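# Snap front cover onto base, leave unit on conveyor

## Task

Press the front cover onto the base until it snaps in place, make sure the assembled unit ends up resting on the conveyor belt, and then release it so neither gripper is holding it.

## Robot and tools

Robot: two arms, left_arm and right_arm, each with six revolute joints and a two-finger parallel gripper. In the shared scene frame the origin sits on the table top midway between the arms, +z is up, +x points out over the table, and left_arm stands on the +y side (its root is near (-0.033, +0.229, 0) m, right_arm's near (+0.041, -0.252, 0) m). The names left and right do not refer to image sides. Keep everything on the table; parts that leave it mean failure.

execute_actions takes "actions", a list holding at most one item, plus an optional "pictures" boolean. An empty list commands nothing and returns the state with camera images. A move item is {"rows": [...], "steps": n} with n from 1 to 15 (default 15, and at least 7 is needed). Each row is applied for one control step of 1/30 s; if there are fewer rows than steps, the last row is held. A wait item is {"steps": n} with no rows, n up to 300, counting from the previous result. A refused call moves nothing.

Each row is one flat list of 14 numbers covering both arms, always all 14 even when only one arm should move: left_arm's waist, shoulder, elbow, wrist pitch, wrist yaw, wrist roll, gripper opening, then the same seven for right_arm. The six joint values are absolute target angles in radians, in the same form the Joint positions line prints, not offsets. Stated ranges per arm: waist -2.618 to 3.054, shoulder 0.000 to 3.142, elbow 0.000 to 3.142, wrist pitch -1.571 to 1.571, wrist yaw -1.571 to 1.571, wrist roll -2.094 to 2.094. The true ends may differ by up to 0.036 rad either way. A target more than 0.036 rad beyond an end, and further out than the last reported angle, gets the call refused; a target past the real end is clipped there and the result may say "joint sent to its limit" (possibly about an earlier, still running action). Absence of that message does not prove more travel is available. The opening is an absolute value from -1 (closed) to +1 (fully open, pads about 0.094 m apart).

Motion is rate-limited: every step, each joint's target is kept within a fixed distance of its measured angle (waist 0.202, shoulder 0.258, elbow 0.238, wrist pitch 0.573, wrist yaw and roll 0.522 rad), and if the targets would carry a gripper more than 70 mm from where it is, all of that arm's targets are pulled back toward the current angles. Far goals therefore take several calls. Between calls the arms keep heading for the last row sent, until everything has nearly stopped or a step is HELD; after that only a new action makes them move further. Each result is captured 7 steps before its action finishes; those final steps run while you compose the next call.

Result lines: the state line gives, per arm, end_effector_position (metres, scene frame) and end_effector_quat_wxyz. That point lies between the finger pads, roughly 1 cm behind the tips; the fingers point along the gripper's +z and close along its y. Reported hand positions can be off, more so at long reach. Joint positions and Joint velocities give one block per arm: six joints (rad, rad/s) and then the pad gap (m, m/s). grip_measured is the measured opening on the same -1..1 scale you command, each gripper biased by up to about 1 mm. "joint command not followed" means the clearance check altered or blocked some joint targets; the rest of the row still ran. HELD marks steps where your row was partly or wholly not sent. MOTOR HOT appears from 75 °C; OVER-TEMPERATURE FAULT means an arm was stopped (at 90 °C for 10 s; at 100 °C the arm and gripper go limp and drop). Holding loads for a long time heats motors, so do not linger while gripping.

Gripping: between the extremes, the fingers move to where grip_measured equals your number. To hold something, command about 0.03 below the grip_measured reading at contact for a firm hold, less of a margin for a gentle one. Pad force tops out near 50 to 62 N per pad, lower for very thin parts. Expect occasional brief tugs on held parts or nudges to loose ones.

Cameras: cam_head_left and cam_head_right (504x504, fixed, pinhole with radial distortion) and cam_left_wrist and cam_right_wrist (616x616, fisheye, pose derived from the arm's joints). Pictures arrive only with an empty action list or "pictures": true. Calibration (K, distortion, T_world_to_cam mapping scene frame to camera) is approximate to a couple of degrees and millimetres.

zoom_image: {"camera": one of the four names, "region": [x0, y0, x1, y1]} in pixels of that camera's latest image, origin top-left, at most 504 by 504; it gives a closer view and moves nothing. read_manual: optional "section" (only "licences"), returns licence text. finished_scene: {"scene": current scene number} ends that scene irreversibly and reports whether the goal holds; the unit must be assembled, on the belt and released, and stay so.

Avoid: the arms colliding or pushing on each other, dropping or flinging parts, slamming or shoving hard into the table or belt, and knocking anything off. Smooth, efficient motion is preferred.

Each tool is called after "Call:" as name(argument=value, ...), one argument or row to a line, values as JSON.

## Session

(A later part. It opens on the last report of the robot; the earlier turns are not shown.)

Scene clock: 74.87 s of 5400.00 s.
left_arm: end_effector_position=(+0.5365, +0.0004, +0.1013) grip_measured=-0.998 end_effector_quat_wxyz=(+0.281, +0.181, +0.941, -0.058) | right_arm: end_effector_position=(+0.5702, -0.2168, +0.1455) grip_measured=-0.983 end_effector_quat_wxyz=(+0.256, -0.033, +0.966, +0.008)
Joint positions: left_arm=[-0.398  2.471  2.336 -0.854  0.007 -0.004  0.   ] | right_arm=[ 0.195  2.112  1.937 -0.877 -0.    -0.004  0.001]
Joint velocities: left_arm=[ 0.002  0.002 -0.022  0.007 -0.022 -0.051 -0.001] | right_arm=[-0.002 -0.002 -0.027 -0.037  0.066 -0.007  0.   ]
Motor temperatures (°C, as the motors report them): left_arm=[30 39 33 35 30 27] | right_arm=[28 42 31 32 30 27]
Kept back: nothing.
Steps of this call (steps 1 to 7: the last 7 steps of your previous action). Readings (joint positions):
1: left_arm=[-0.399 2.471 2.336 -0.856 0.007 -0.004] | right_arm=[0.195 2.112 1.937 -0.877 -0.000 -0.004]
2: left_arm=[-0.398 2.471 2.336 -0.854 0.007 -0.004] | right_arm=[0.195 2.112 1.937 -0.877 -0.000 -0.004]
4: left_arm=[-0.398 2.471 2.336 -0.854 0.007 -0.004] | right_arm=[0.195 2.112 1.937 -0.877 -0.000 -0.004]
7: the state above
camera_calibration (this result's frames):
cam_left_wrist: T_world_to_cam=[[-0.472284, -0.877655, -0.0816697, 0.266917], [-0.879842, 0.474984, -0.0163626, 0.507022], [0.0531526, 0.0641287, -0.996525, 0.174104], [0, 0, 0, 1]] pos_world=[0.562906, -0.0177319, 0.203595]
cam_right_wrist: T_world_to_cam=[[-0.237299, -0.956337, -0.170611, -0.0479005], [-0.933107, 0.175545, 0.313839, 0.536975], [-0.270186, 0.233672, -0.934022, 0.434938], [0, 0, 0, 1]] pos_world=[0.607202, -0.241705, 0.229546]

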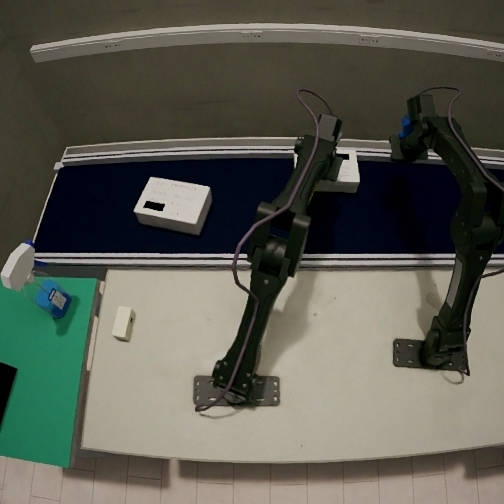

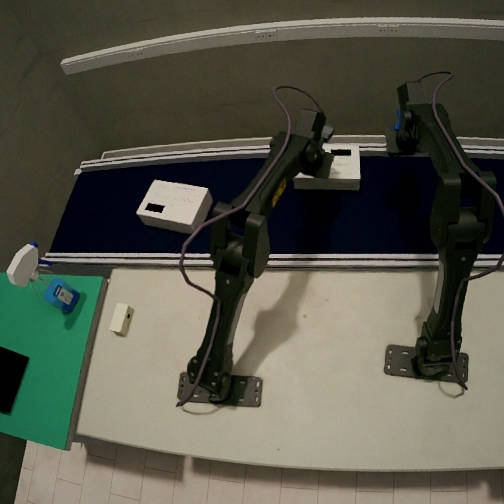

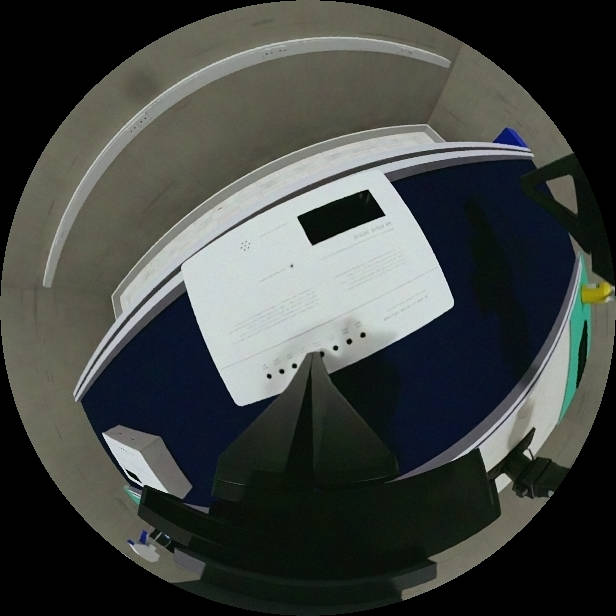

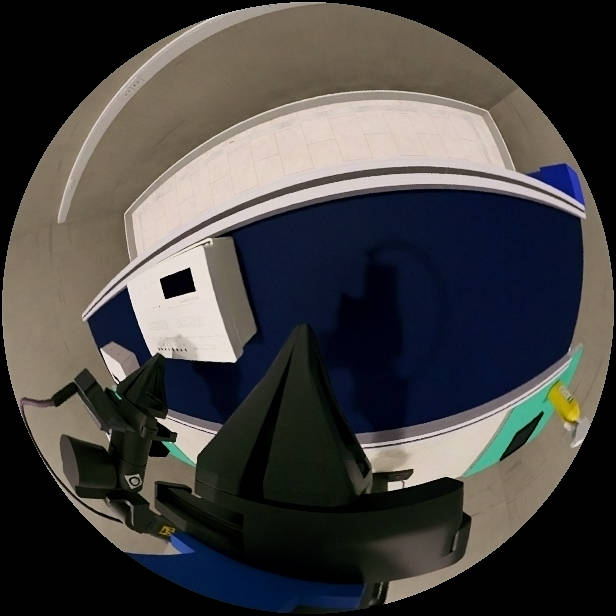

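Call:
execute_actions(
  actions=[
    {"rows":[[-0.45,2.33,2.17,-0.94,0,0,-1,0.2,2.1,1.95,-0.87,0,0,-1]],"steps":15},
  ],
)

Call:
execute_actions(
  actions=[
    {"rows":[[-0.45,2.43,2.21,-0.92,0,0,-1,0.2,2.1,1.95,-0.87,0,0,-1]],"steps":15},
  ],
)

Call:
execute_actions(
  actions=[
    {"rows":[[-0.44,2.5,2.31,-0.87,0,0,-1,0.2,2.1,1.95,-0.87,0,0,-1]],"steps":15},
  ],
)

Call:
execute_actions(
  actions=[
    {"rows":[[-0.42,2.54,2.39,-0.83,-0.03,0,-1,0.2,2.1,1.95,-0.87,0,0,-1]],"steps":15},
  ],
)

Call:
execute_actions(
  actions=[],
)

Call:
zoom_image(
  camera="cam_right_wrist",
  region=[90,220,290,410],
)

Scene clock: 75.53 s of 5400.00 s.
left_arm: end_effector_position=(+0.4870, -0.0108, +0.1067) grip_measured=-0.998 end_effector_quat_wxyz=(+0.235, +0.207, +0.948, -0.054) | right_arm: end_effector_position=(+0.5702, -0.2168, +0.1455) grip_measured=-0.983 end_effector_quat_wxyz=(+0.256, -0.033, +0.966, +0.008)
Joint positions: left_arm=[-0.45   2.349  2.186 -0.921  0.003 -0.004  0.   ] | right_arm=[ 0.195  2.112  1.937 -0.877 -0.    -0.004  0.001]
Joint velocities: left_arm=[-0.134 -0.09   0.007 -0.066  0.007  0.007 -0.001] | right_arm=[-0.017 -0.002 -0.002 -0.037  0.066  0.037  0.   ]
Motor temperatures (°C, as the motors report them): left_arm=[30 39 33 35 30 27] | right_arm=[28 42 31 32 30 27]
Steps of this call (steps 1 to 12: the robot went on to your last target; steps 13 to 20: the first 8 steps of this action). Readings (joint positions):
13: left_arm=[-0.401 2.452 2.301 -0.843 0.005 -0.004] | right_arm=[0.195 2.112 1.937 -0.877 -0.000 -0.004]
14: left_arm=[-0.405 2.420 2.247 -0.857 0.004 -0.004] | right_arm=[0.195 2.112 1.937 -0.877 -0.000 -0.004]
16: left_arm=[-0.420 2.377 2.194 -0.902 0.003 -0.004] | right_arm=[0.195 2.112 1.937 -0.877 -0.000 -0.004]
20: the state above

Scene clock: 76.03 s of 5400.00 s.
left_arm: end_effector_position=(+0.4867, -0.0134, +0.0646) grip_measured=-0.998 end_effector_quat_wxyz=(+0.203, +0.211, +0.955, -0.047) | right_arm: end_effector_position=(+0.5702, -0.2168, +0.1455) grip_measured=-0.983 end_effector_quat_wxyz=(+0.256, -0.033, +0.966, +0.008)
Joint positions: left_arm=[-0.454  2.433  2.198 -0.915  0.003 -0.004  0.   ] | right_arm=[ 0.195  2.112  1.937 -0.877 -0.    -0.004  0.001]
Joint velocities: left_arm=[ 0.002  0.193  0.002 -0.022 -0.007  0.007 -0.001] | right_arm=[-0.012  0.007 -0.007  0.037  0.007 -0.037 -0.   ]
Motor temperatures (°C, as the motors report them): left_arm=[30 39 33 35 30 27] | right_arm=[28 42 31 32 30 27]
Steps of this call (steps 1 to 7: the last 7 steps of your previous action; steps 8 to 15: the first 8 steps of this action). Readings (joint positions):
8: left_arm=[-0.454 2.351 2.189 -0.925 0.003 -0.004] | right_arm=[0.195 2.112 1.937 -0.877 -0.000 -0.004]
9: left_arm=[-0.454 2.361 2.195 -0.921 0.003 -0.004] | right_arm=[0.195 2.112 1.937 -0.877 -0.000 -0.004]
11: left_arm=[-0.454 2.387 2.198 -0.914 0.003 -0.004] | right_arm=[0.195 2.112 1.937 -0.877 -0.000 -0.004]
15: the state above

Scene clock: 76.53 s of 5400.00 s.
left_arm: end_effector_position=(+0.5094, -0.0215, +0.0684) grip_measured=-0.998 end_effector_quat_wxyz=(+0.235, +0.207, +0.948, -0.054) | right_arm: end_effector_position=(+0.5702, -0.2168, +0.1455) grip_measured=-0.983 end_effector_quat_wxyz=(+0.256, -0.033, +0.966, +0.008)
Joint positions: left_arm=[-0.45   2.488  2.282 -0.878  0.003 -0.004  0.   ] | right_arm=[ 0.195  2.112  1.937 -0.877 -0.    -0.004  0.001]
Joint velocities: left_arm=[ 0.007 -0.022  0.002  0.037  0.007 -0.037 -0.   ] | right_arm=[-0.002 -0.002 -0.007  0.095  0.051 -0.051  0.   ]
Motor temperatures (°C, as the motors report them): left_arm=[30 39 33 35 30 27] | right_arm=[28 42 31 32 30 27]
Steps of this call (steps 1 to 7: the last 7 steps of your previous action; steps 8 to 15: the first 8 steps of this action). Readings (joint positions):
8: left_arm=[-0.454 2.450 2.215 -0.923 0.003 -0.004] | right_arm=[0.195 2.112 1.937 -0.877 -0.000 -0.004]
9: left_arm=[-0.454 2.466 2.244 -0.916 0.003 -0.004] | right_arm=[0.195 2.112 1.937 -0.877 -0.000 -0.004]
11: left_arm=[-0.452 2.483 2.275 -0.891 0.003 -0.004] | right_arm=[0.195 2.112 1.937 -0.877 -0.000 -0.004]
15: the state above

Scene clock: 77.03 s of 5400.00 s.
left_arm: end_effector_position=(+0.5181, -0.0226, +0.0711) grip_measured=-0.998 end_effector_quat_wxyz=(+0.242, +0.205, +0.947, -0.055) | right_arm: end_effector_position=(+0.5702, -0.2168, +0.1455) grip_measured=-0.983 end_effector_quat_wxyz=(+0.256, -0.033, +0.966, +0.008)
Joint positions: left_arm=[-0.446  2.525  2.355 -0.899  0.004 -0.004  0.   ] | right_arm=[ 0.195  2.112  1.937 -0.877 -0.    -0.004  0.001]
Joint velocities: left_arm=[-0.022 -0.002  0.007 -0.051 -0.007  0.022 -0.   ] | right_arm=[-0.012 -0.007  0.007  0.037  0.037  0.037  0.001]
Motor temperatures (°C, as the motors report them): left_arm=[30 39 33 36 30 27] | right_arm=[28 42 31 32 30 27]
Steps of this call (steps 1 to 7: the last 7 steps of your previous action; steps 8 to 15: the first 8 steps of this action). Readings (joint positions):
8: left_arm=[-0.448 2.496 2.300 -0.880 0.001 -0.004] | right_arm=[0.195 2.112 1.937 -0.877 -0.000 -0.004]
9: left_arm=[-0.447 2.510 2.326 -0.880 0.001 -0.004] | right_arm=[0.195 2.112 1.937 -0.877 -0.000 -0.004]
11: left_arm=[-0.446 2.521 2.347 -0.893 0.004 -0.004] | right_arm=[0.195 2.112 1.937 -0.877 -0.000 -0.004]
15: the state above

Scene clock: 77.27 s of 5400.00 s.
left_arm: end_effector_position=(+0.5181, -0.0226, +0.0713) grip_measured=-0.998 end_effector_quat_wxyz=(+0.242, +0.205, +0.947, -0.055) | right_arm: end_effector_position=(+0.5702, -0.2168, +0.1455) grip_measured=-0.983 end_effector_quat_wxyz=(+0.256, -0.033, +0.966, +0.008)
Joint positions: left_arm=[-0.446  2.525  2.355 -0.9    0.004 -0.004  0.   ] | right_arm=[ 0.195  2.112  1.937 -0.877 -0.    -0.004  0.001]
Joint velocities: left_arm=[-0.007 -0.002 -0.002 -0.007 -0.095  0.037  0.   ] | right_arm=[-0.017  0.002  0.002  0.051 -0.007 -0.037  0.001]
Motor temperatures (°C, as the motors report them): left_arm=[30 39 33 36 30 27] | right_arm=[28 42 31 32 30 27]
Kept back: nothing.
Steps of this call (steps 1 to 7: the last 7 steps of your previous action). Readings (joint positions):
1: left_arm=[-0.446 2.525 2.355 -0.900 0.004 -0.004] | right_arm=[0.195 2.112 1.937 -0.877 -0.000 -0.004]
2: left_arm=[-0.446 2.525 2.355 -0.900 0.004 -0.004] | right_arm=[0.195 2.112 1.937 -0.877 -0.000 -0.004]
4: left_arm=[-0.446 2.525 2.355 -0.900 0.004 -0.004] | right_arm=[0.195 2.112 1.937 -0.877 -0.000 -0.004]
7: the state above
camera_calibration (this result's frames):
cam_left_wrist: T_world_to_cam=[[-0.51771, -0.852277, -0.0748342, 0.259219], [-0.855414, 0.514043, 0.0634549, 0.48377], [-0.0156132, 0.0968654, -0.995175, 0.182969], [0, 0, 0, 1]] pos_world=[0.550881, -0.0454757, 0.170787]
cam_right_wrist: T_world_to_cam=[[-0.237299, -0.956337, -0.170611, -0.0479005], [-0.933107, 0.175545, 0.313839, 0.536975], [-0.270186, 0.233672, -0.934022, 0.434938], [0, 0, 0, 1]] pos_world=[0.607202, -0.241705, 0.229546]

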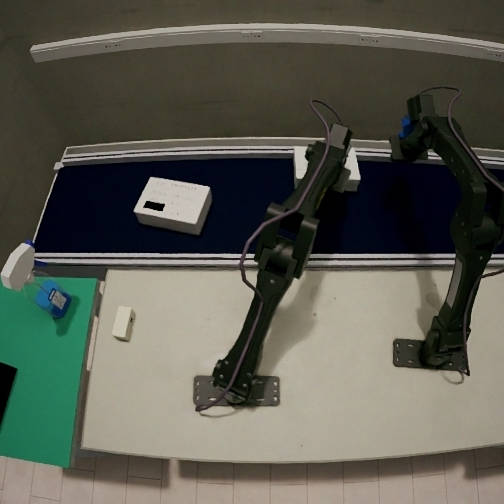

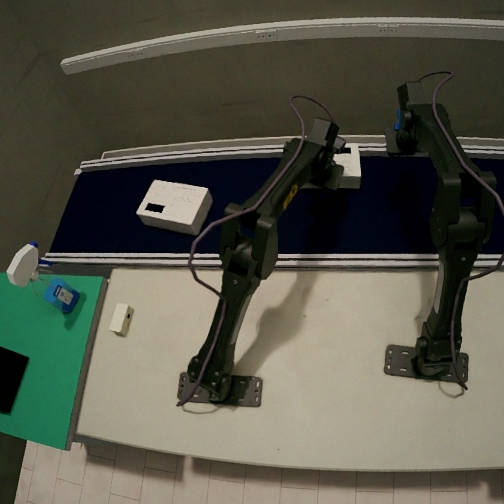

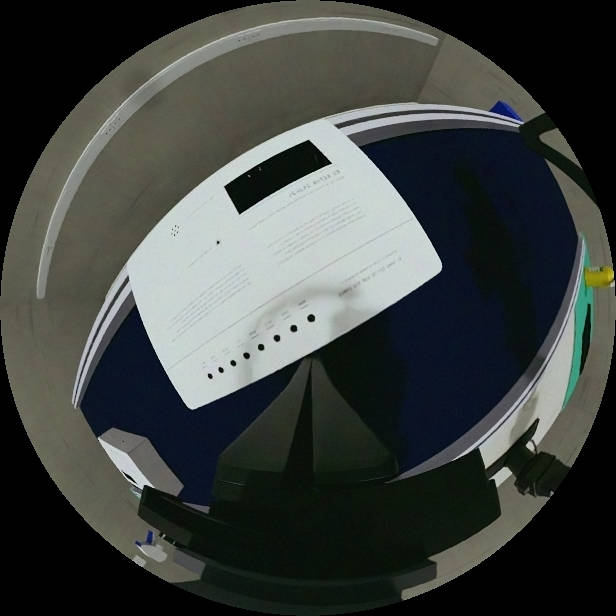

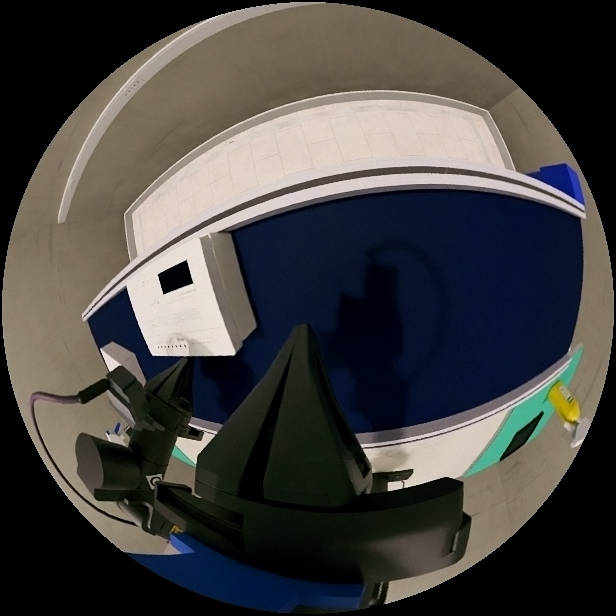

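Region (90, 220, 290, 410) of cam_right_wrist's 616x616 image, scaled by 2.520, with more detail than that image has; it fills the top 479 rows of this view, and the rest is white.

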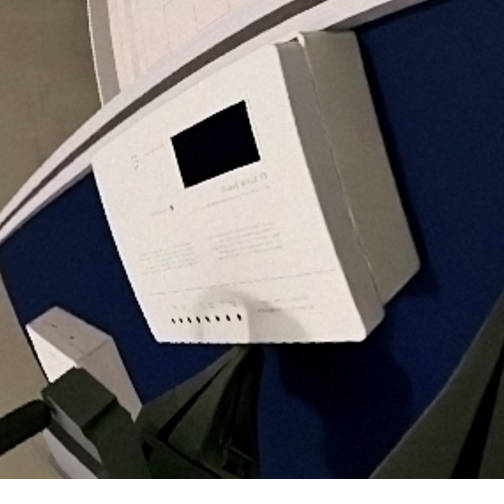

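That looks better aligned. I'll retract the left arm and press with the right.

Call:
execute_actions(
  actions=[
    {"rows":[[-0.44,2.35,2.2,-0.94,0,0,-1,0.2,2.1,2,-0.87,0,0,-1]],"steps":15},
  ],
)

Call:
execute_actions(
  actions=[
    {"rows":[[-0.1,2.05,1.97,-1.07,0,0,-1,0.3,2.1,2.05,-0.85,0,0,-1]],"steps":15},
  ],
)

Call:
execute_actions(
  actions=[],
)

Call:
zoom_image(
  camera="cam_head_left",
  region=[270,120,390,220],
)

Call:
execute_actions(
  actions=[
    {"rows":[[0,2.05,1.97,-1.07,0,0,-1,0.56,2.24,2.13,-0.79,0,0,-1]],"steps":15},
  ],
)

Call:
execute_actions(
  actions=[
    {"rows":[[0,2.05,1.97,-1.07,0,0,-1,0.56,2.32,2.13,-0.79,0,0,-1]],"steps":15},
  ],
)

Call:
execute_actions(
  actions=[
    {"rows":[[0,2.05,1.97,-1.07,0,0,-1,0.56,2.38,2.12,-0.8,0,0,-1]],"steps":15},
  ],
)

Call:
execute_actions(
  actions=[
    {"rows":[[0,2.05,1.97,-1.07,0,0,-1,0.56,2.48,2.06,-0.85,0,0,-1]],"steps":15},
  ],
)

Call:
execute_actions(
  actions=[],
)

Call:
zoom_image(
  camera="cam_head_left",
  region=[270,120,390,220],
)

Call:
zoom_image(
  camera="cam_left_wrist",
  region=[400,150,560,290],
)

Scene clock: 78.13 s of 5400.00 s.
left_arm: end_effector_position=(+0.4898, -0.0093, +0.1080) grip_measured=-0.998 end_effector_quat_wxyz=(+0.235, +0.205, +0.949, -0.054) | right_arm: end_effector_position=(+0.5780, -0.2163, +0.1599) grip_measured=-0.983 end_effector_quat_wxyz=(+0.275, -0.033, +0.961, +0.008)
Joint positions: left_arm=[-0.445  2.361  2.213 -0.935  0.005 -0.004  0.   ] | right_arm=[ 0.195  2.114  1.978 -0.879 -0.    -0.004  0.001]
Joint velocities: left_arm=[ 0.002 -0.242 -0.017  0.007 -0.051  0.095  0.001] | right_arm=[-0.002  0.032 -0.002 -0.007 -0.007 -0.022 -0.   ]
Motor temperatures (°C, as the motors report them): left_arm=[30 39 33 36 30 27] | right_arm=[28 42 31 32 30 27]
Steps of this call (steps 1 to 15: the robot went on to your last target; steps 16 to 18: nothing new was sent; steps 19 to 26: the first 8 steps of this action). Readings (joint positions):
19: left_arm=[-0.446 2.502 2.320 -0.890 0.005 -0.004] | right_arm=[0.195 2.112 1.942 -0.880 -0.000 -0.004]
20: left_arm=[-0.446 2.467 2.265 -0.899 0.005 -0.004] | right_arm=[0.195 2.114 1.950 -0.881 -0.000 -0.004]
22: left_arm=[-0.445 2.414 2.216 -0.932 0.005 -0.004] | right_arm=[0.195 2.114 1.966 -0.881 -0.000 -0.004]
26: the state above

Scene clock: 78.63 s of 5400.00 s.
left_arm: end_effector_position=(+0.4726, +0.1134, +0.1448) grip_measured=-0.998 end_effector_quat_wxyz=(+0.216, +0.108, +0.970, -0.031) | right_arm: end_effector_position=(+0.5819, -0.1493, +0.1806) grip_measured=-0.983 end_effector_quat_wxyz=(+0.304, -0.090, +0.948, +0.028)
Joint positions: left_arm=[-0.24   2.142  2.017 -1.005  0.012 -0.004  0.   ] | right_arm=[ 0.316  2.116  2.029 -0.863 -0.001 -0.004  0.001]
Joint velocities: left_arm=[ 1.175 -0.628 -0.227 -0.168 -0.066 -0.037  0.   ] | right_arm=[ 0.232  0.012  0.002 -0.066 -0.066  0.022  0.001]
Motor temperatures (°C, as the motors report them): left_arm=[30 40 33 36 30 27] | right_arm=[28 42 31 32 30 27]
Steps of this call (steps 1 to 7: the last 7 steps of your previous action; steps 8 to 15: the first 8 steps of this action). Readings (joint positions):
8: left_arm=[-0.437 2.334 2.187 -0.925 0.008 -0.004] | right_arm=[0.203 2.114 1.985 -0.881 0.003 -0.004]
9: left_arm=[-0.426 2.305 2.142 -0.935 0.011 -0.004] | right_arm=[0.214 2.116 1.996 -0.881 0.007 -0.004]
11: left_arm=[-0.383 2.244 2.074 -0.968 0.012 -0.004] | right_arm=[0.252 2.116 2.015 -0.876 0.007 -0.004]
15: the state above

Scene clock: 78.87 s of 5400.00 s.
left_arm: end_effector_position=(+0.4704, +0.2132, +0.1769) grip_measured=-0.998 end_effector_quat_wxyz=(+0.235, +0.015, +0.972, +0.000) | right_arm: end_effector_position=(+0.5826, -0.1533, +0.1806) grip_measured=-0.983 end_effector_quat_wxyz=(+0.304, -0.087, +0.948, +0.028)
Joint positions: left_arm=[-0.054  2.054  1.996 -1.039 -0.011 -0.004  0.   ] | right_arm=[ 0.308  2.116  2.029 -0.863 -0.004 -0.004  0.001]
Joint velocities: left_arm=[-0.042 -0.017 -0.002 -0.154  0.022 -0.081 -0.001] | right_arm=[-0.105  0.012  0.022  0.007  0.022  0.022  0.001]
Motor temperatures (°C, as the motors report them): left_arm=[30 40 33 36 30 27] | right_arm=[28 42 31 32 30 27]
Kept back: nothing.
Steps of this call (steps 1 to 7: the last 7 steps of your previous action). Readings (joint positions):
1: left_arm=[-0.196 2.120 2.008 -1.010 0.012 -0.004] | right_arm=[0.322 2.116 2.029 -0.863 -0.003 -0.004]
2: left_arm=[-0.153 2.099 2.001 -1.017 0.010 -0.004] | right_arm=[0.322 2.116 2.029 -0.863 -0.004 -0.004]
4: left_arm=[-0.085 2.070 1.996 -1.029 -0.000 -0.004] | right_arm=[0.318 2.116 2.029 -0.863 -0.004 -0.004]
7: the state above
camera_calibration (this result's frames):
cam_left_wrist: T_world_to_cam=[[-0.148952, -0.985182, -0.0850226, 0.300083], [-0.985673, 0.141043, 0.0925022, 0.450772], [-0.0791397, 0.0975828, -0.992076, 0.293695], [0, 0, 0, 1]] pos_world=[0.512254, 0.203399, 0.275185]
cam_right_wrist: T_world_to_cam=[[-0.107603, -0.973207, -0.203201, -0.0505575], [-0.973823, 0.0620108, 0.218687, 0.549862], [-0.200227, 0.221413, -0.954403, 0.417288], [0, 0, 0, 1]] pos_world=[0.613581, -0.175693, 0.26774]

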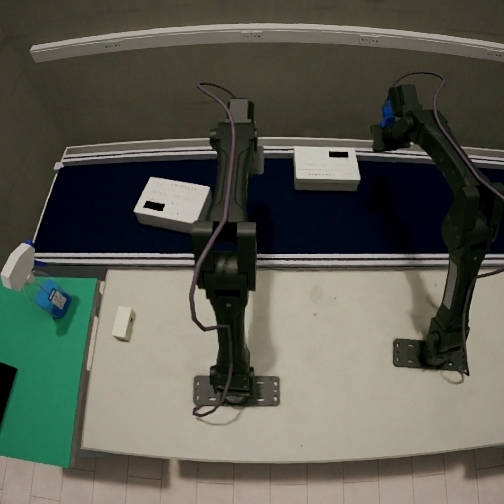

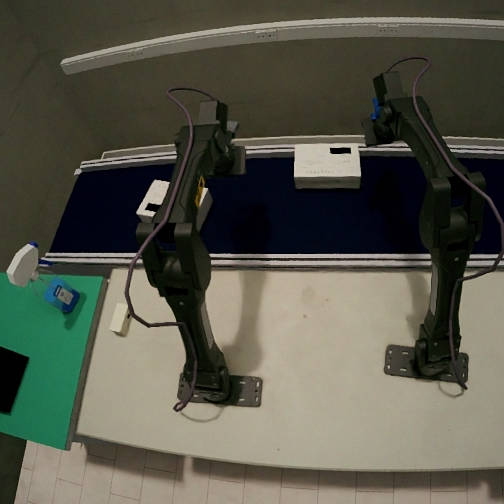

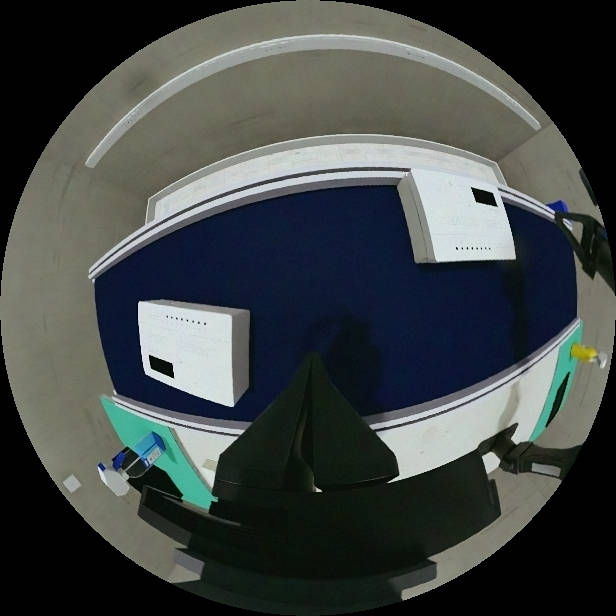

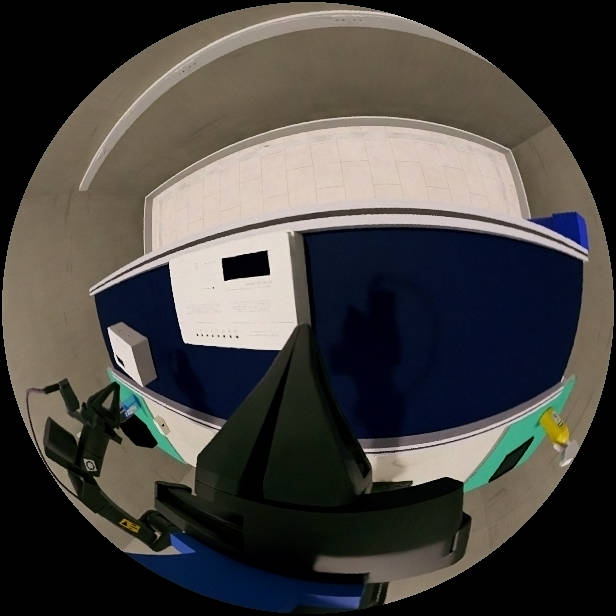

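Region (270, 120, 390, 220) of cam_head_left's 504x504 image, scaled by 4.200, with more detail than that image has.

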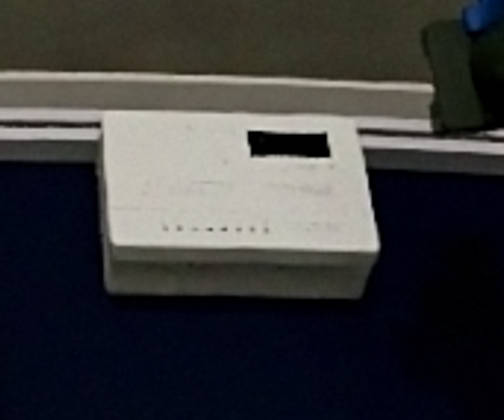

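Scene clock: 79.13 s of 5400.00 s.
left_arm: end_effector_position=(+0.4650, +0.2392, +0.1712) grip_measured=-0.998 end_effector_quat_wxyz=(+0.221, -0.010, +0.975, +0.003) | right_arm: end_effector_position=(+0.5754, -0.0328, +0.1531) grip_measured=-0.983 end_effector_quat_wxyz=(+0.303, -0.185, +0.933, +0.055)
Joint positions: left_arm=[ 0.     2.054  1.985 -1.055 -0.004 -0.004  0.   ] | right_arm=[ 0.521  2.23   2.099 -0.814  0.01  -0.004  0.001]
Joint velocities: left_arm=[ 0.1    0.002  0.007 -0.051 -0.007  0.007  0.001] | right_arm=[ 1.043  0.393  0.027  0.168 -0.11   0.037 -0.   ]
Motor temperatures (°C, as the motors report them): left_arm=[30 40 33 36 30 27] | right_arm=[28 42 31 32 30 27]
Steps of this call (steps 1 to 8: the first 8 steps of this action). Readings (joint positions):
1: left_arm=[-0.053 2.054 1.996 -1.042 -0.008 -0.004] | right_arm=[0.314 2.124 2.039 -0.865 0.002 -0.004]
2: left_arm=[-0.050 2.054 1.994 -1.043 -0.004 -0.004] | right_arm=[0.327 2.138 2.056 -0.859 0.008 -0.004]
4: left_arm=[-0.032 2.054 1.988 -1.049 -0.004 -0.004] | right_arm=[0.378 2.170 2.080 -0.838 0.012 -0.004]
8: the state above

Scene clock: 79.63 s of 5400.00 s.
left_arm: end_effector_position=(+0.4645, +0.2406, +0.1710) grip_measured=-0.998 end_effector_quat_wxyz=(+0.220, -0.012, +0.975, +0.003) | right_arm: end_effector_position=(+0.5737, -0.0105, +0.1077) grip_measured=-0.983 end_effector_quat_wxyz=(+0.270, -0.204, +0.939, +0.060)
Joint positions: left_arm=[ 0.003  2.054  1.985 -1.057 -0.004 -0.004  0.   ] | right_arm=[ 0.553  2.326  2.114 -0.798 -0.006 -0.004  0.001]
Joint velocities: left_arm=[ 0.007  0.007  0.002 -0.007  0.022 -0.007 -0.001] | right_arm=[-0.002  0.178 -0.007 -0.066  0.081 -0.022 -0.   ]
Motor temperatures (°C, as the motors report them): left_arm=[30 39 33 36 30 27] | right_arm=[28 42 31 32 30 27]
Steps of this call (steps 1 to 7: the last 7 steps of your previous action; steps 8 to 15: the first 8 steps of this action). Readings (joint positions):
8: left_arm=[0.003 2.054 1.985 -1.057 -0.004 -0.004] | right_arm=[0.594 2.264 2.106 -0.810 -0.011 -0.004]
9: left_arm=[0.003 2.054 1.985 -1.057 -0.004 -0.004] | right_arm=[0.584 2.272 2.112 -0.806 -0.011 -0.004]
11: left_arm=[0.003 2.054 1.985 -1.057 -0.004 -0.004] | right_arm=[0.567 2.290 2.114 -0.798 -0.010 -0.004]
15: the state above

Scene clock: 80.13 s of 5400.00 s.
left_arm: end_effector_position=(+0.4645, +0.2406, +0.1710) grip_measured=-0.998 end_effector_quat_wxyz=(+0.220, -0.012, +0.975, +0.003) | right_arm: end_effector_position=(+0.5748, -0.0093, +0.0910) grip_measured=-0.983 end_effector_quat_wxyz=(+0.259, -0.205, +0.942, +0.058)
Joint positions: left_arm=[ 0.003  2.054  1.985 -1.057 -0.004 -0.004  0.   ] | right_arm=[ 0.554  2.359  2.117 -0.792 -0.006 -0.004  0.001]
Joint velocities: left_arm=[-0.007 -0.032 -0.007 -0.007  0.007 -0.037 -0.   ] | right_arm=[ 0.007 -0.007 -0.007 -0.051 -0.066 -0.007 -0.   ]
Motor temperatures (°C, as the motors report them): left_arm=[30 39 33 36 30 27] | right_arm=[28 42 31 32 30 27]
Steps of this call (steps 1 to 7: the last 7 steps of your previous action; steps 8 to 15: the first 8 steps of this action). Readings (joint positions):
8: left_arm=[0.003 2.054 1.985 -1.057 -0.004 -0.004] | right_arm=[0.554 2.338 2.114 -0.798 -0.006 -0.004]
9: left_arm=[0.003 2.054 1.985 -1.057 -0.004 -0.004] | right_arm=[0.554 2.342 2.114 -0.797 -0.006 -0.004]
11: left_arm=[0.003 2.054 1.985 -1.057 -0.004 -0.004] | right_arm=[0.554 2.356 2.114 -0.796 -0.006 -0.004]
15: the state above

Scene clock: 80.63 s of 5400.00 s.
left_arm: end_effector_position=(+0.4645, +0.2406, +0.1710) grip_measured=-0.998 end_effector_quat_wxyz=(+0.220, -0.012, +0.975, +0.003) | right_arm: end_effector_position=(+0.5744, -0.0094, +0.0880) grip_measured=-0.983 end_effector_quat_wxyz=(+0.257, -0.205, +0.943, +0.057)
Joint positions: left_arm=[ 0.003  2.054  1.985 -1.057 -0.004 -0.004  0.   ] | right_arm=[ 0.554  2.364  2.116 -0.792 -0.006 -0.004  0.001]
Joint velocities: left_arm=[-0.002  0.002  0.022 -0.037 -0.022 -0.022 -0.001] | right_arm=[ 0.002  0.002  0.007  0.022  0.037 -0.007  0.   ]
Motor temperatures (°C, as the motors report them): left_arm=[30 39 33 36 30 27] | right_arm=[28 42 31 32 30 27]
Steps of this call (steps 1 to 7: the last 7 steps of your previous action; steps 8 to 15: the first 8 steps of this action). Readings (joint positions):
8: left_arm=[0.003 2.054 1.985 -1.057 -0.004 -0.004] | right_arm=[0.554 2.364 2.116 -0.792 -0.006 -0.004]
9: left_arm=[0.003 2.054 1.985 -1.057 -0.004 -0.004] | right_arm=[0.554 2.364 2.116 -0.792 -0.006 -0.004]
11: left_arm=[0.003 2.054 1.985 -1.057 -0.004 -0.004] | right_arm=[0.554 2.364 2.116 -0.792 -0.006 -0.004]
15: the state above

Scene clock: 80.87 s of 5400.00 s.
left_arm: end_effector_position=(+0.4645, +0.2406, +0.1710) grip_measured=-0.998 end_effector_quat_wxyz=(+0.220, -0.012, +0.975, +0.003) | right_arm: end_effector_position=(+0.5744, -0.0094, +0.0880) grip_measured=-0.983 end_effector_quat_wxyz=(+0.257, -0.205, +0.943, +0.057)
Joint positions: left_arm=[ 0.003  2.054  1.985 -1.057 -0.004 -0.004  0.   ] | right_arm=[ 0.554  2.364  2.116 -0.792 -0.006 -0.004  0.001]
Joint velocities: left_arm=[-0.002 -0.012  0.017  0.022 -0.022 -0.007 -0.   ] | right_arm=[ 0.017  0.012  0.022 -0.022  0.037 -0.022  0.   ]
Motor temperatures (°C, as the motors report them): left_arm=[30 39 33 36 30 27] | right_arm=[28 42 31 32 30 27]
Kept back: nothing.
Steps of this call (steps 1 to 7: the last 7 steps of your previous action). Readings (joint positions):
1: left_arm=[0.003 2.054 1.985 -1.057 -0.004 -0.004] | right_arm=[0.554 2.364 2.116 -0.792 -0.006 -0.004]
2: left_arm=[0.003 2.054 1.985 -1.057 -0.004 -0.004] | right_arm=[0.554 2.364 2.116 -0.792 -0.006 -0.004]
4: left_arm=[0.003 2.054 1.985 -1.057 -0.004 -0.004] | right_arm=[0.554 2.364 2.116 -0.792 -0.006 -0.004]
7: the state above
camera_calibration (this result's frames):
cam_left_wrist: T_world_to_cam=[[-0.0980281, -0.992358, -0.0749432, 0.302001], [-0.98876, 0.0885766, 0.120446, 0.450895], [-0.112888, 0.085908, -0.989887, 0.302816], [0, 0, 0, 1]] pos_world=[0.509616, 0.23374, 0.268078]
cam_right_wrist: T_world_to_cam=[[0.118064, -0.97668, -0.179324, -0.061984], [-0.938119, -0.168911, 0.302327, 0.523195], [-0.325567, 0.132534, -0.936184, 0.365007], [0, 0, 0, 1]] pos_world=[0.616971, -0.0205406, 0.172423]

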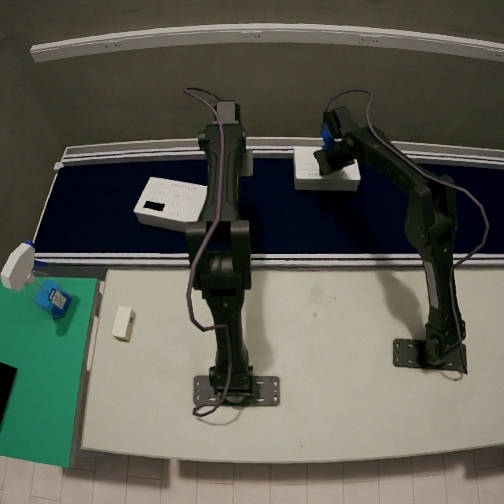

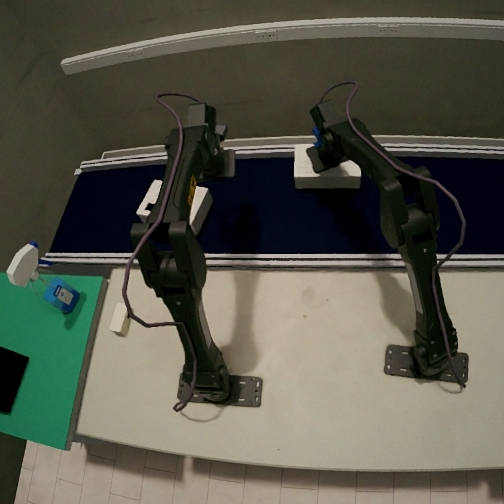

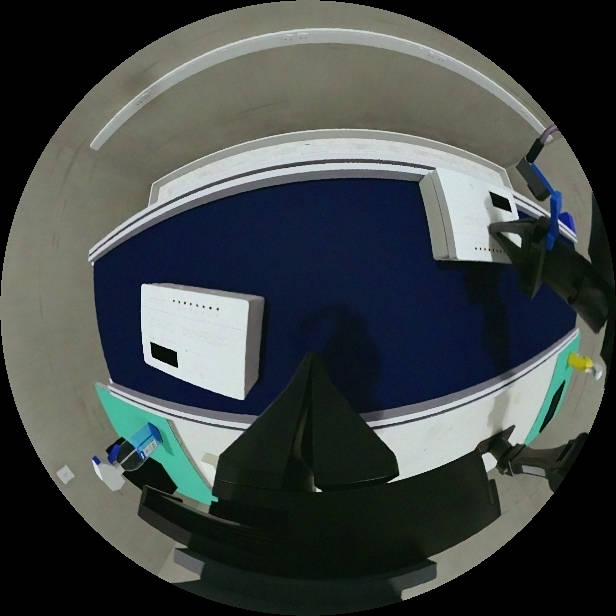

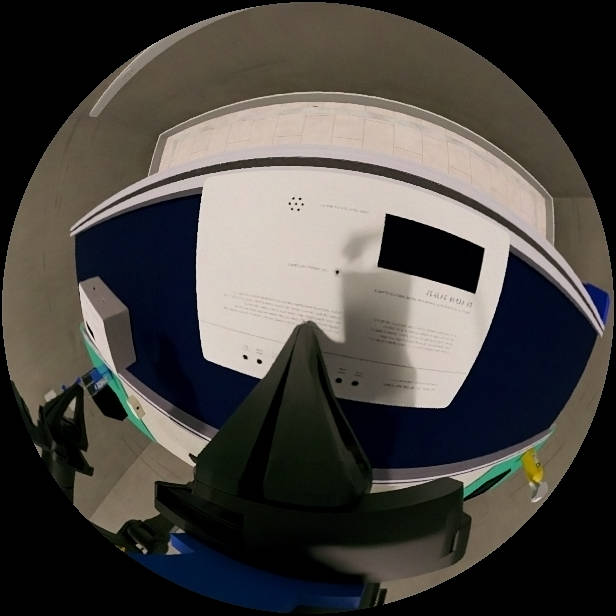

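Region (270, 120, 390, 220) of cam_head_left's 504x504 image, scaled by 4.200, with more detail than that image has.

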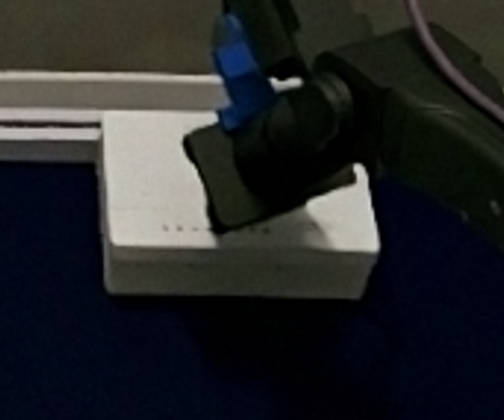

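Region (400, 150, 560, 290) of cam_left_wrist's 616x616 image, scaled by 3.150, with more detail than that image has; it fills the top 441 rows of this view, and the rest is white.

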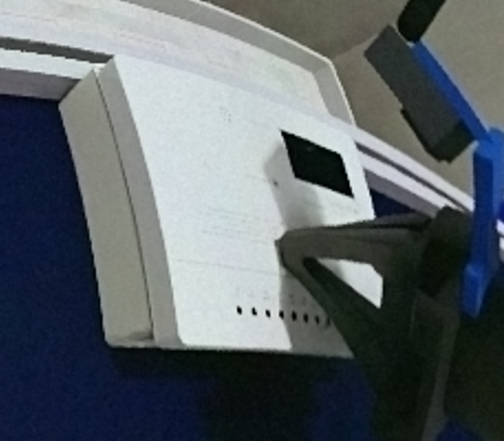

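Call:
execute_actions(
  actions=[
    {"rows":[[0,2.05,1.97,-1.07,0,0,-1,0.56,2.2,2.08,-0.83,0,0,-1],[0,2.05,1.97,-1.07,0,0,-1,0.56,2.2,2.08,-0.83,0,0,-1],[0,2.05,1.97,-1.07,0,0,-1,0.56,2.2,2.08,-0.83,0,0,-1],[0,2.05,1.97,-1.07,0,0,-1,0.56,2.2,2.08,-0.83,0,0,-1],[0,2.05,1.97,-1.07,0,0,-1,0.56,2.2,2.08,-0.83,0,0,-1],[0,2.05,1.97,-1.07,0,0,-1,0.56,2.2,2.08,-0.83,0,0,-1],[0,2.05,1.97,-1.07,0,0,-1,0.2,2.1,1.95,-0.87,0,0,-1]],"steps":15},
  ],
)

Call:
execute_actions(
  actions=[
    {"steps":15},
  ],
  pictures=true,
)

Call:
zoom_image(
  camera="cam_left_wrist",
  region=[380,130,580,310],
)

Call:
zoom_image(
  camera="cam_head_left",
  region=[270,120,390,220],
)

Scene clock: 82.23 s of 5400.00 s.
left_arm: end_effector_position=(+0.4645, +0.2406, +0.1710) grip_measured=-0.998 end_effector_quat_wxyz=(+0.220, -0.012, +0.975, +0.003) | right_arm: end_effector_position=(+0.5591, -0.0275, +0.1462) grip_measured=-0.983 end_effector_quat_wxyz=(+0.284, -0.195, +0.937, +0.065)
Joint positions: left_arm=[ 0.003  2.054  1.985 -1.057 -0.004 -0.004  0.   ] | right_arm=[ 0.533  2.199  2.039 -0.821 -0.015 -0.004  0.001]
Joint velocities: left_arm=[-0.017 -0.007  0.002 -0.007  0.081  0.022  0.002] | right_arm=[-0.515 -0.686 -0.618 -0.139 -0.168 -0.022  0.001]
Motor temperatures (°C, as the motors report them): left_arm=[30 39 33 36 30 27] | right_arm=[28 41 31 32 30 27]
Steps of this call (steps 1 to 15: the robot went on to your last target; steps 16 to 33: nothing new was sent; steps 34 to 41: the first 8 steps of this action). Readings (joint positions):
34: left_arm=[0.003 2.054 1.985 -1.057 -0.004 -0.004] | right_arm=[0.554 2.346 2.108 -0.789 -0.006 -0.004]
35: left_arm=[0.003 2.054 1.985 -1.057 -0.004 -0.004] | right_arm=[0.554 2.325 2.088 -0.799 -0.006 -0.004]
37: left_arm=[0.003 2.054 1.985 -1.057 -0.004 -0.004] | right_arm=[0.554 2.282 2.072 -0.824 -0.006 -0.004]
41: the state above

Scene clock: 82.73 s of 5400.00 s.
left_arm: end_effector_position=(+0.4645, +0.2406, +0.1710) grip_measured=-0.998 end_effector_quat_wxyz=(+0.220, -0.012, +0.975, +0.003) | right_arm: end_effector_position=(+0.5797, -0.2371, +0.1385) grip_measured=-0.983 end_effector_quat_wxyz=(+0.260, -0.015, +0.965, -0.002)
Joint positions: left_arm=[ 0.003  2.054  1.985 -1.057 -0.004 -0.004  0.   ] | right_arm=[ 0.16   2.141  1.952 -0.855  0.011 -0.004  0.001]
Joint velocities: left_arm=[ 0.017 -0.007 -0.017  0.022  0.022 -0.037  0.001] | right_arm=[ 0.3   -0.002 -0.002  0.022 -0.066  0.007 -0.   ]
Motor temperatures (°C, as the motors report them): left_arm=[30 39 32 36 30 27] | right_arm=[28 42 31 32 30 27]
Kept back: nothing.
Steps of this call (steps 1 to 7: the last 7 steps of your previous action; steps 8 to 15: the robot went on to your last target). Readings (joint positions):
1: left_arm=[0.003 2.054 1.985 -1.057 -0.004 -0.004] | right_arm=[0.510 2.178 2.021 -0.824 -0.018 -0.004]
2: left_arm=[0.003 2.054 1.985 -1.057 -0.004 -0.004] | right_arm=[0.480 2.162 2.008 -0.826 -0.018 -0.004]
4: left_arm=[0.003 2.054 1.985 -1.057 -0.004 -0.004] | right_arm=[0.405 2.146 1.990 -0.827 -0.018 -0.004]
8: left_arm=[0.003 2.054 1.985 -1.057 -0.004 -0.004] | right_arm=[0.232 2.141 1.965 -0.831 -0.013 -0.004]
15: the state above
camera_calibration (this result's frames):
cam_left_wrist: T_world_to_cam=[[-0.0980281, -0.992358, -0.0749432, 0.302001], [-0.98876, 0.0885766, 0.120446, 0.450895], [-0.112888, 0.085908, -0.989887, 0.302816], [0, 0, 0, 1]] pos_world=[0.509616, 0.23374, 0.268078]
cam_right_wrist: T_world_to_cam=[[-0.274614, -0.947483, -0.163899, -0.0434631], [-0.927647, 0.216188, 0.304521, 0.559337], [-0.253096, 0.235666, -0.938298, 0.42693], [0, 0, 0, 1]] pos_world=[0.614986, -0.262715, 0.223134]

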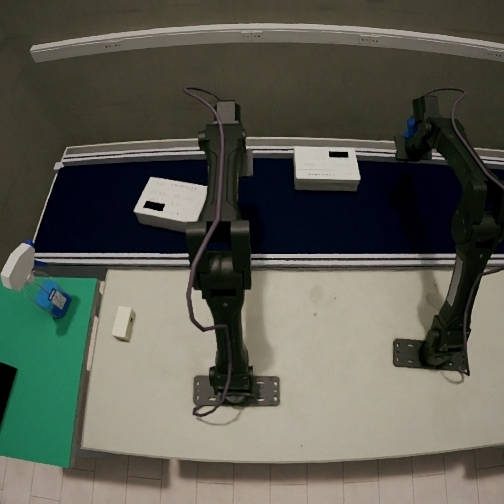

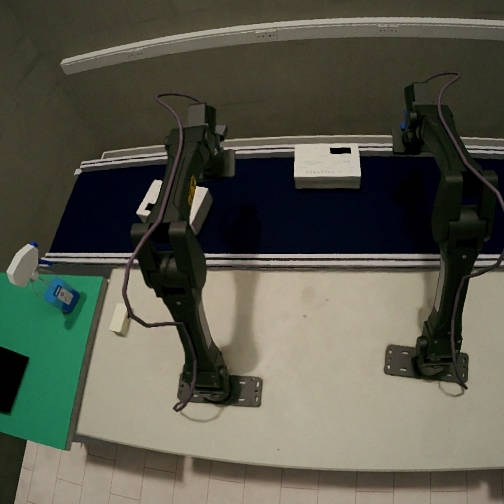

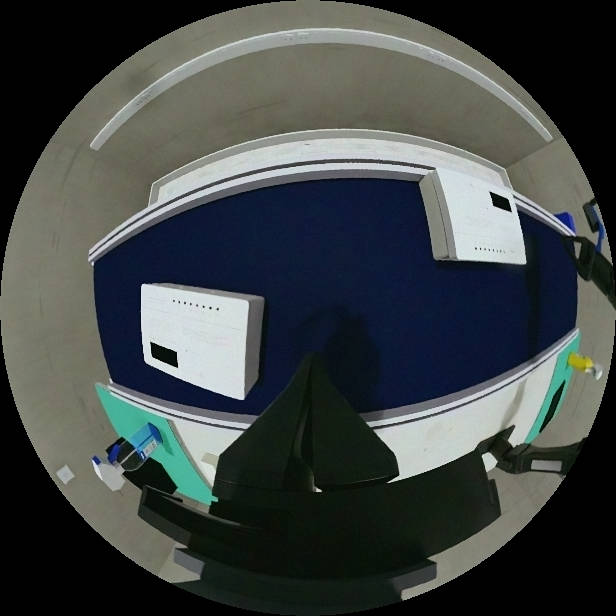

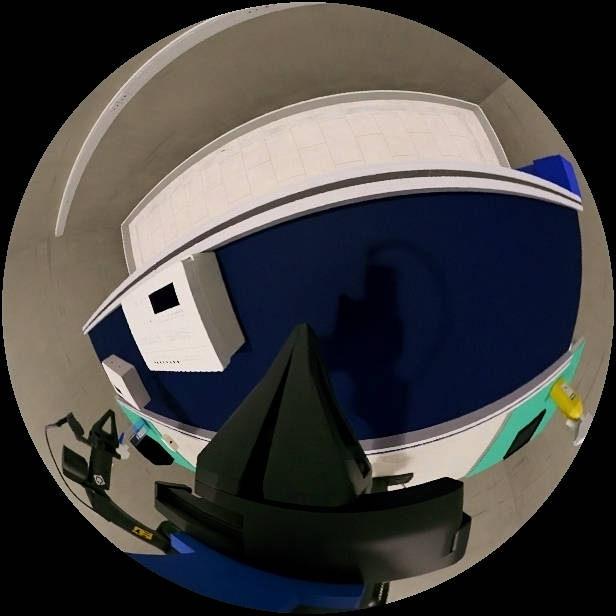

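Region (380, 130, 580, 310) of cam_left_wrist's 616x616 image, scaled by 2.520, with more detail than that image has; it fills the top 454 rows of this view, and the rest is white.

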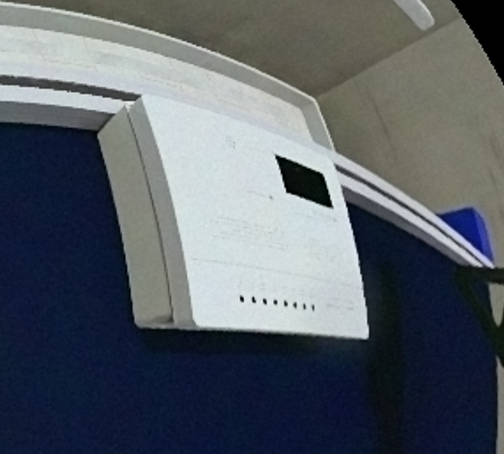

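Region (270, 120, 390, 220) of cam_head_left's 504x504 image, scaled by 4.200, with more detail than that image has.

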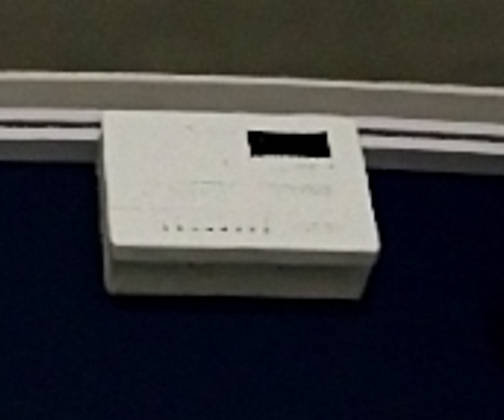

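Call:
zoom_image(
  camera="cam_left_wrist",
  region=[410,160,480,275],
)

Call:
zoom_image(
  camera="cam_right_wrist",
  region=[150,240,270,390],
)

Region (410, 160, 480, 275) of cam_left_wrist's 616x616 image, scaled by 4.383, with more detail than that image has; it fills the left 307 columns of this view, and the rest is white.

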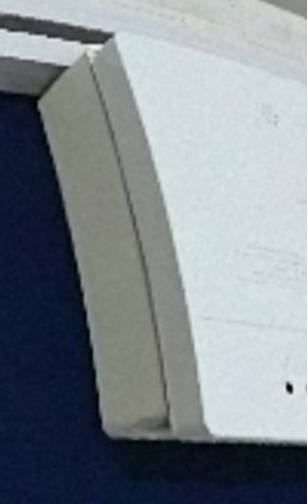

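Region (150, 240, 270, 390) of cam_right_wrist's 616x616 image, scaled by 3.360, with more detail than that image has; it fills the left 403 columns of this view, and the rest is white.

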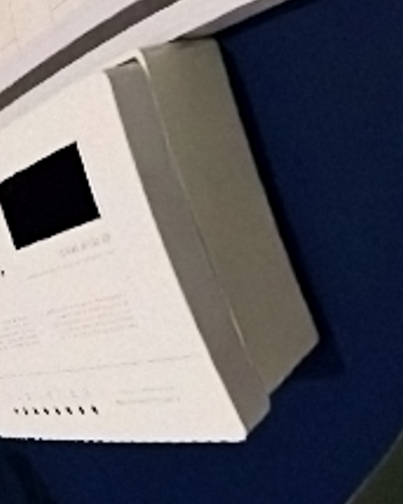

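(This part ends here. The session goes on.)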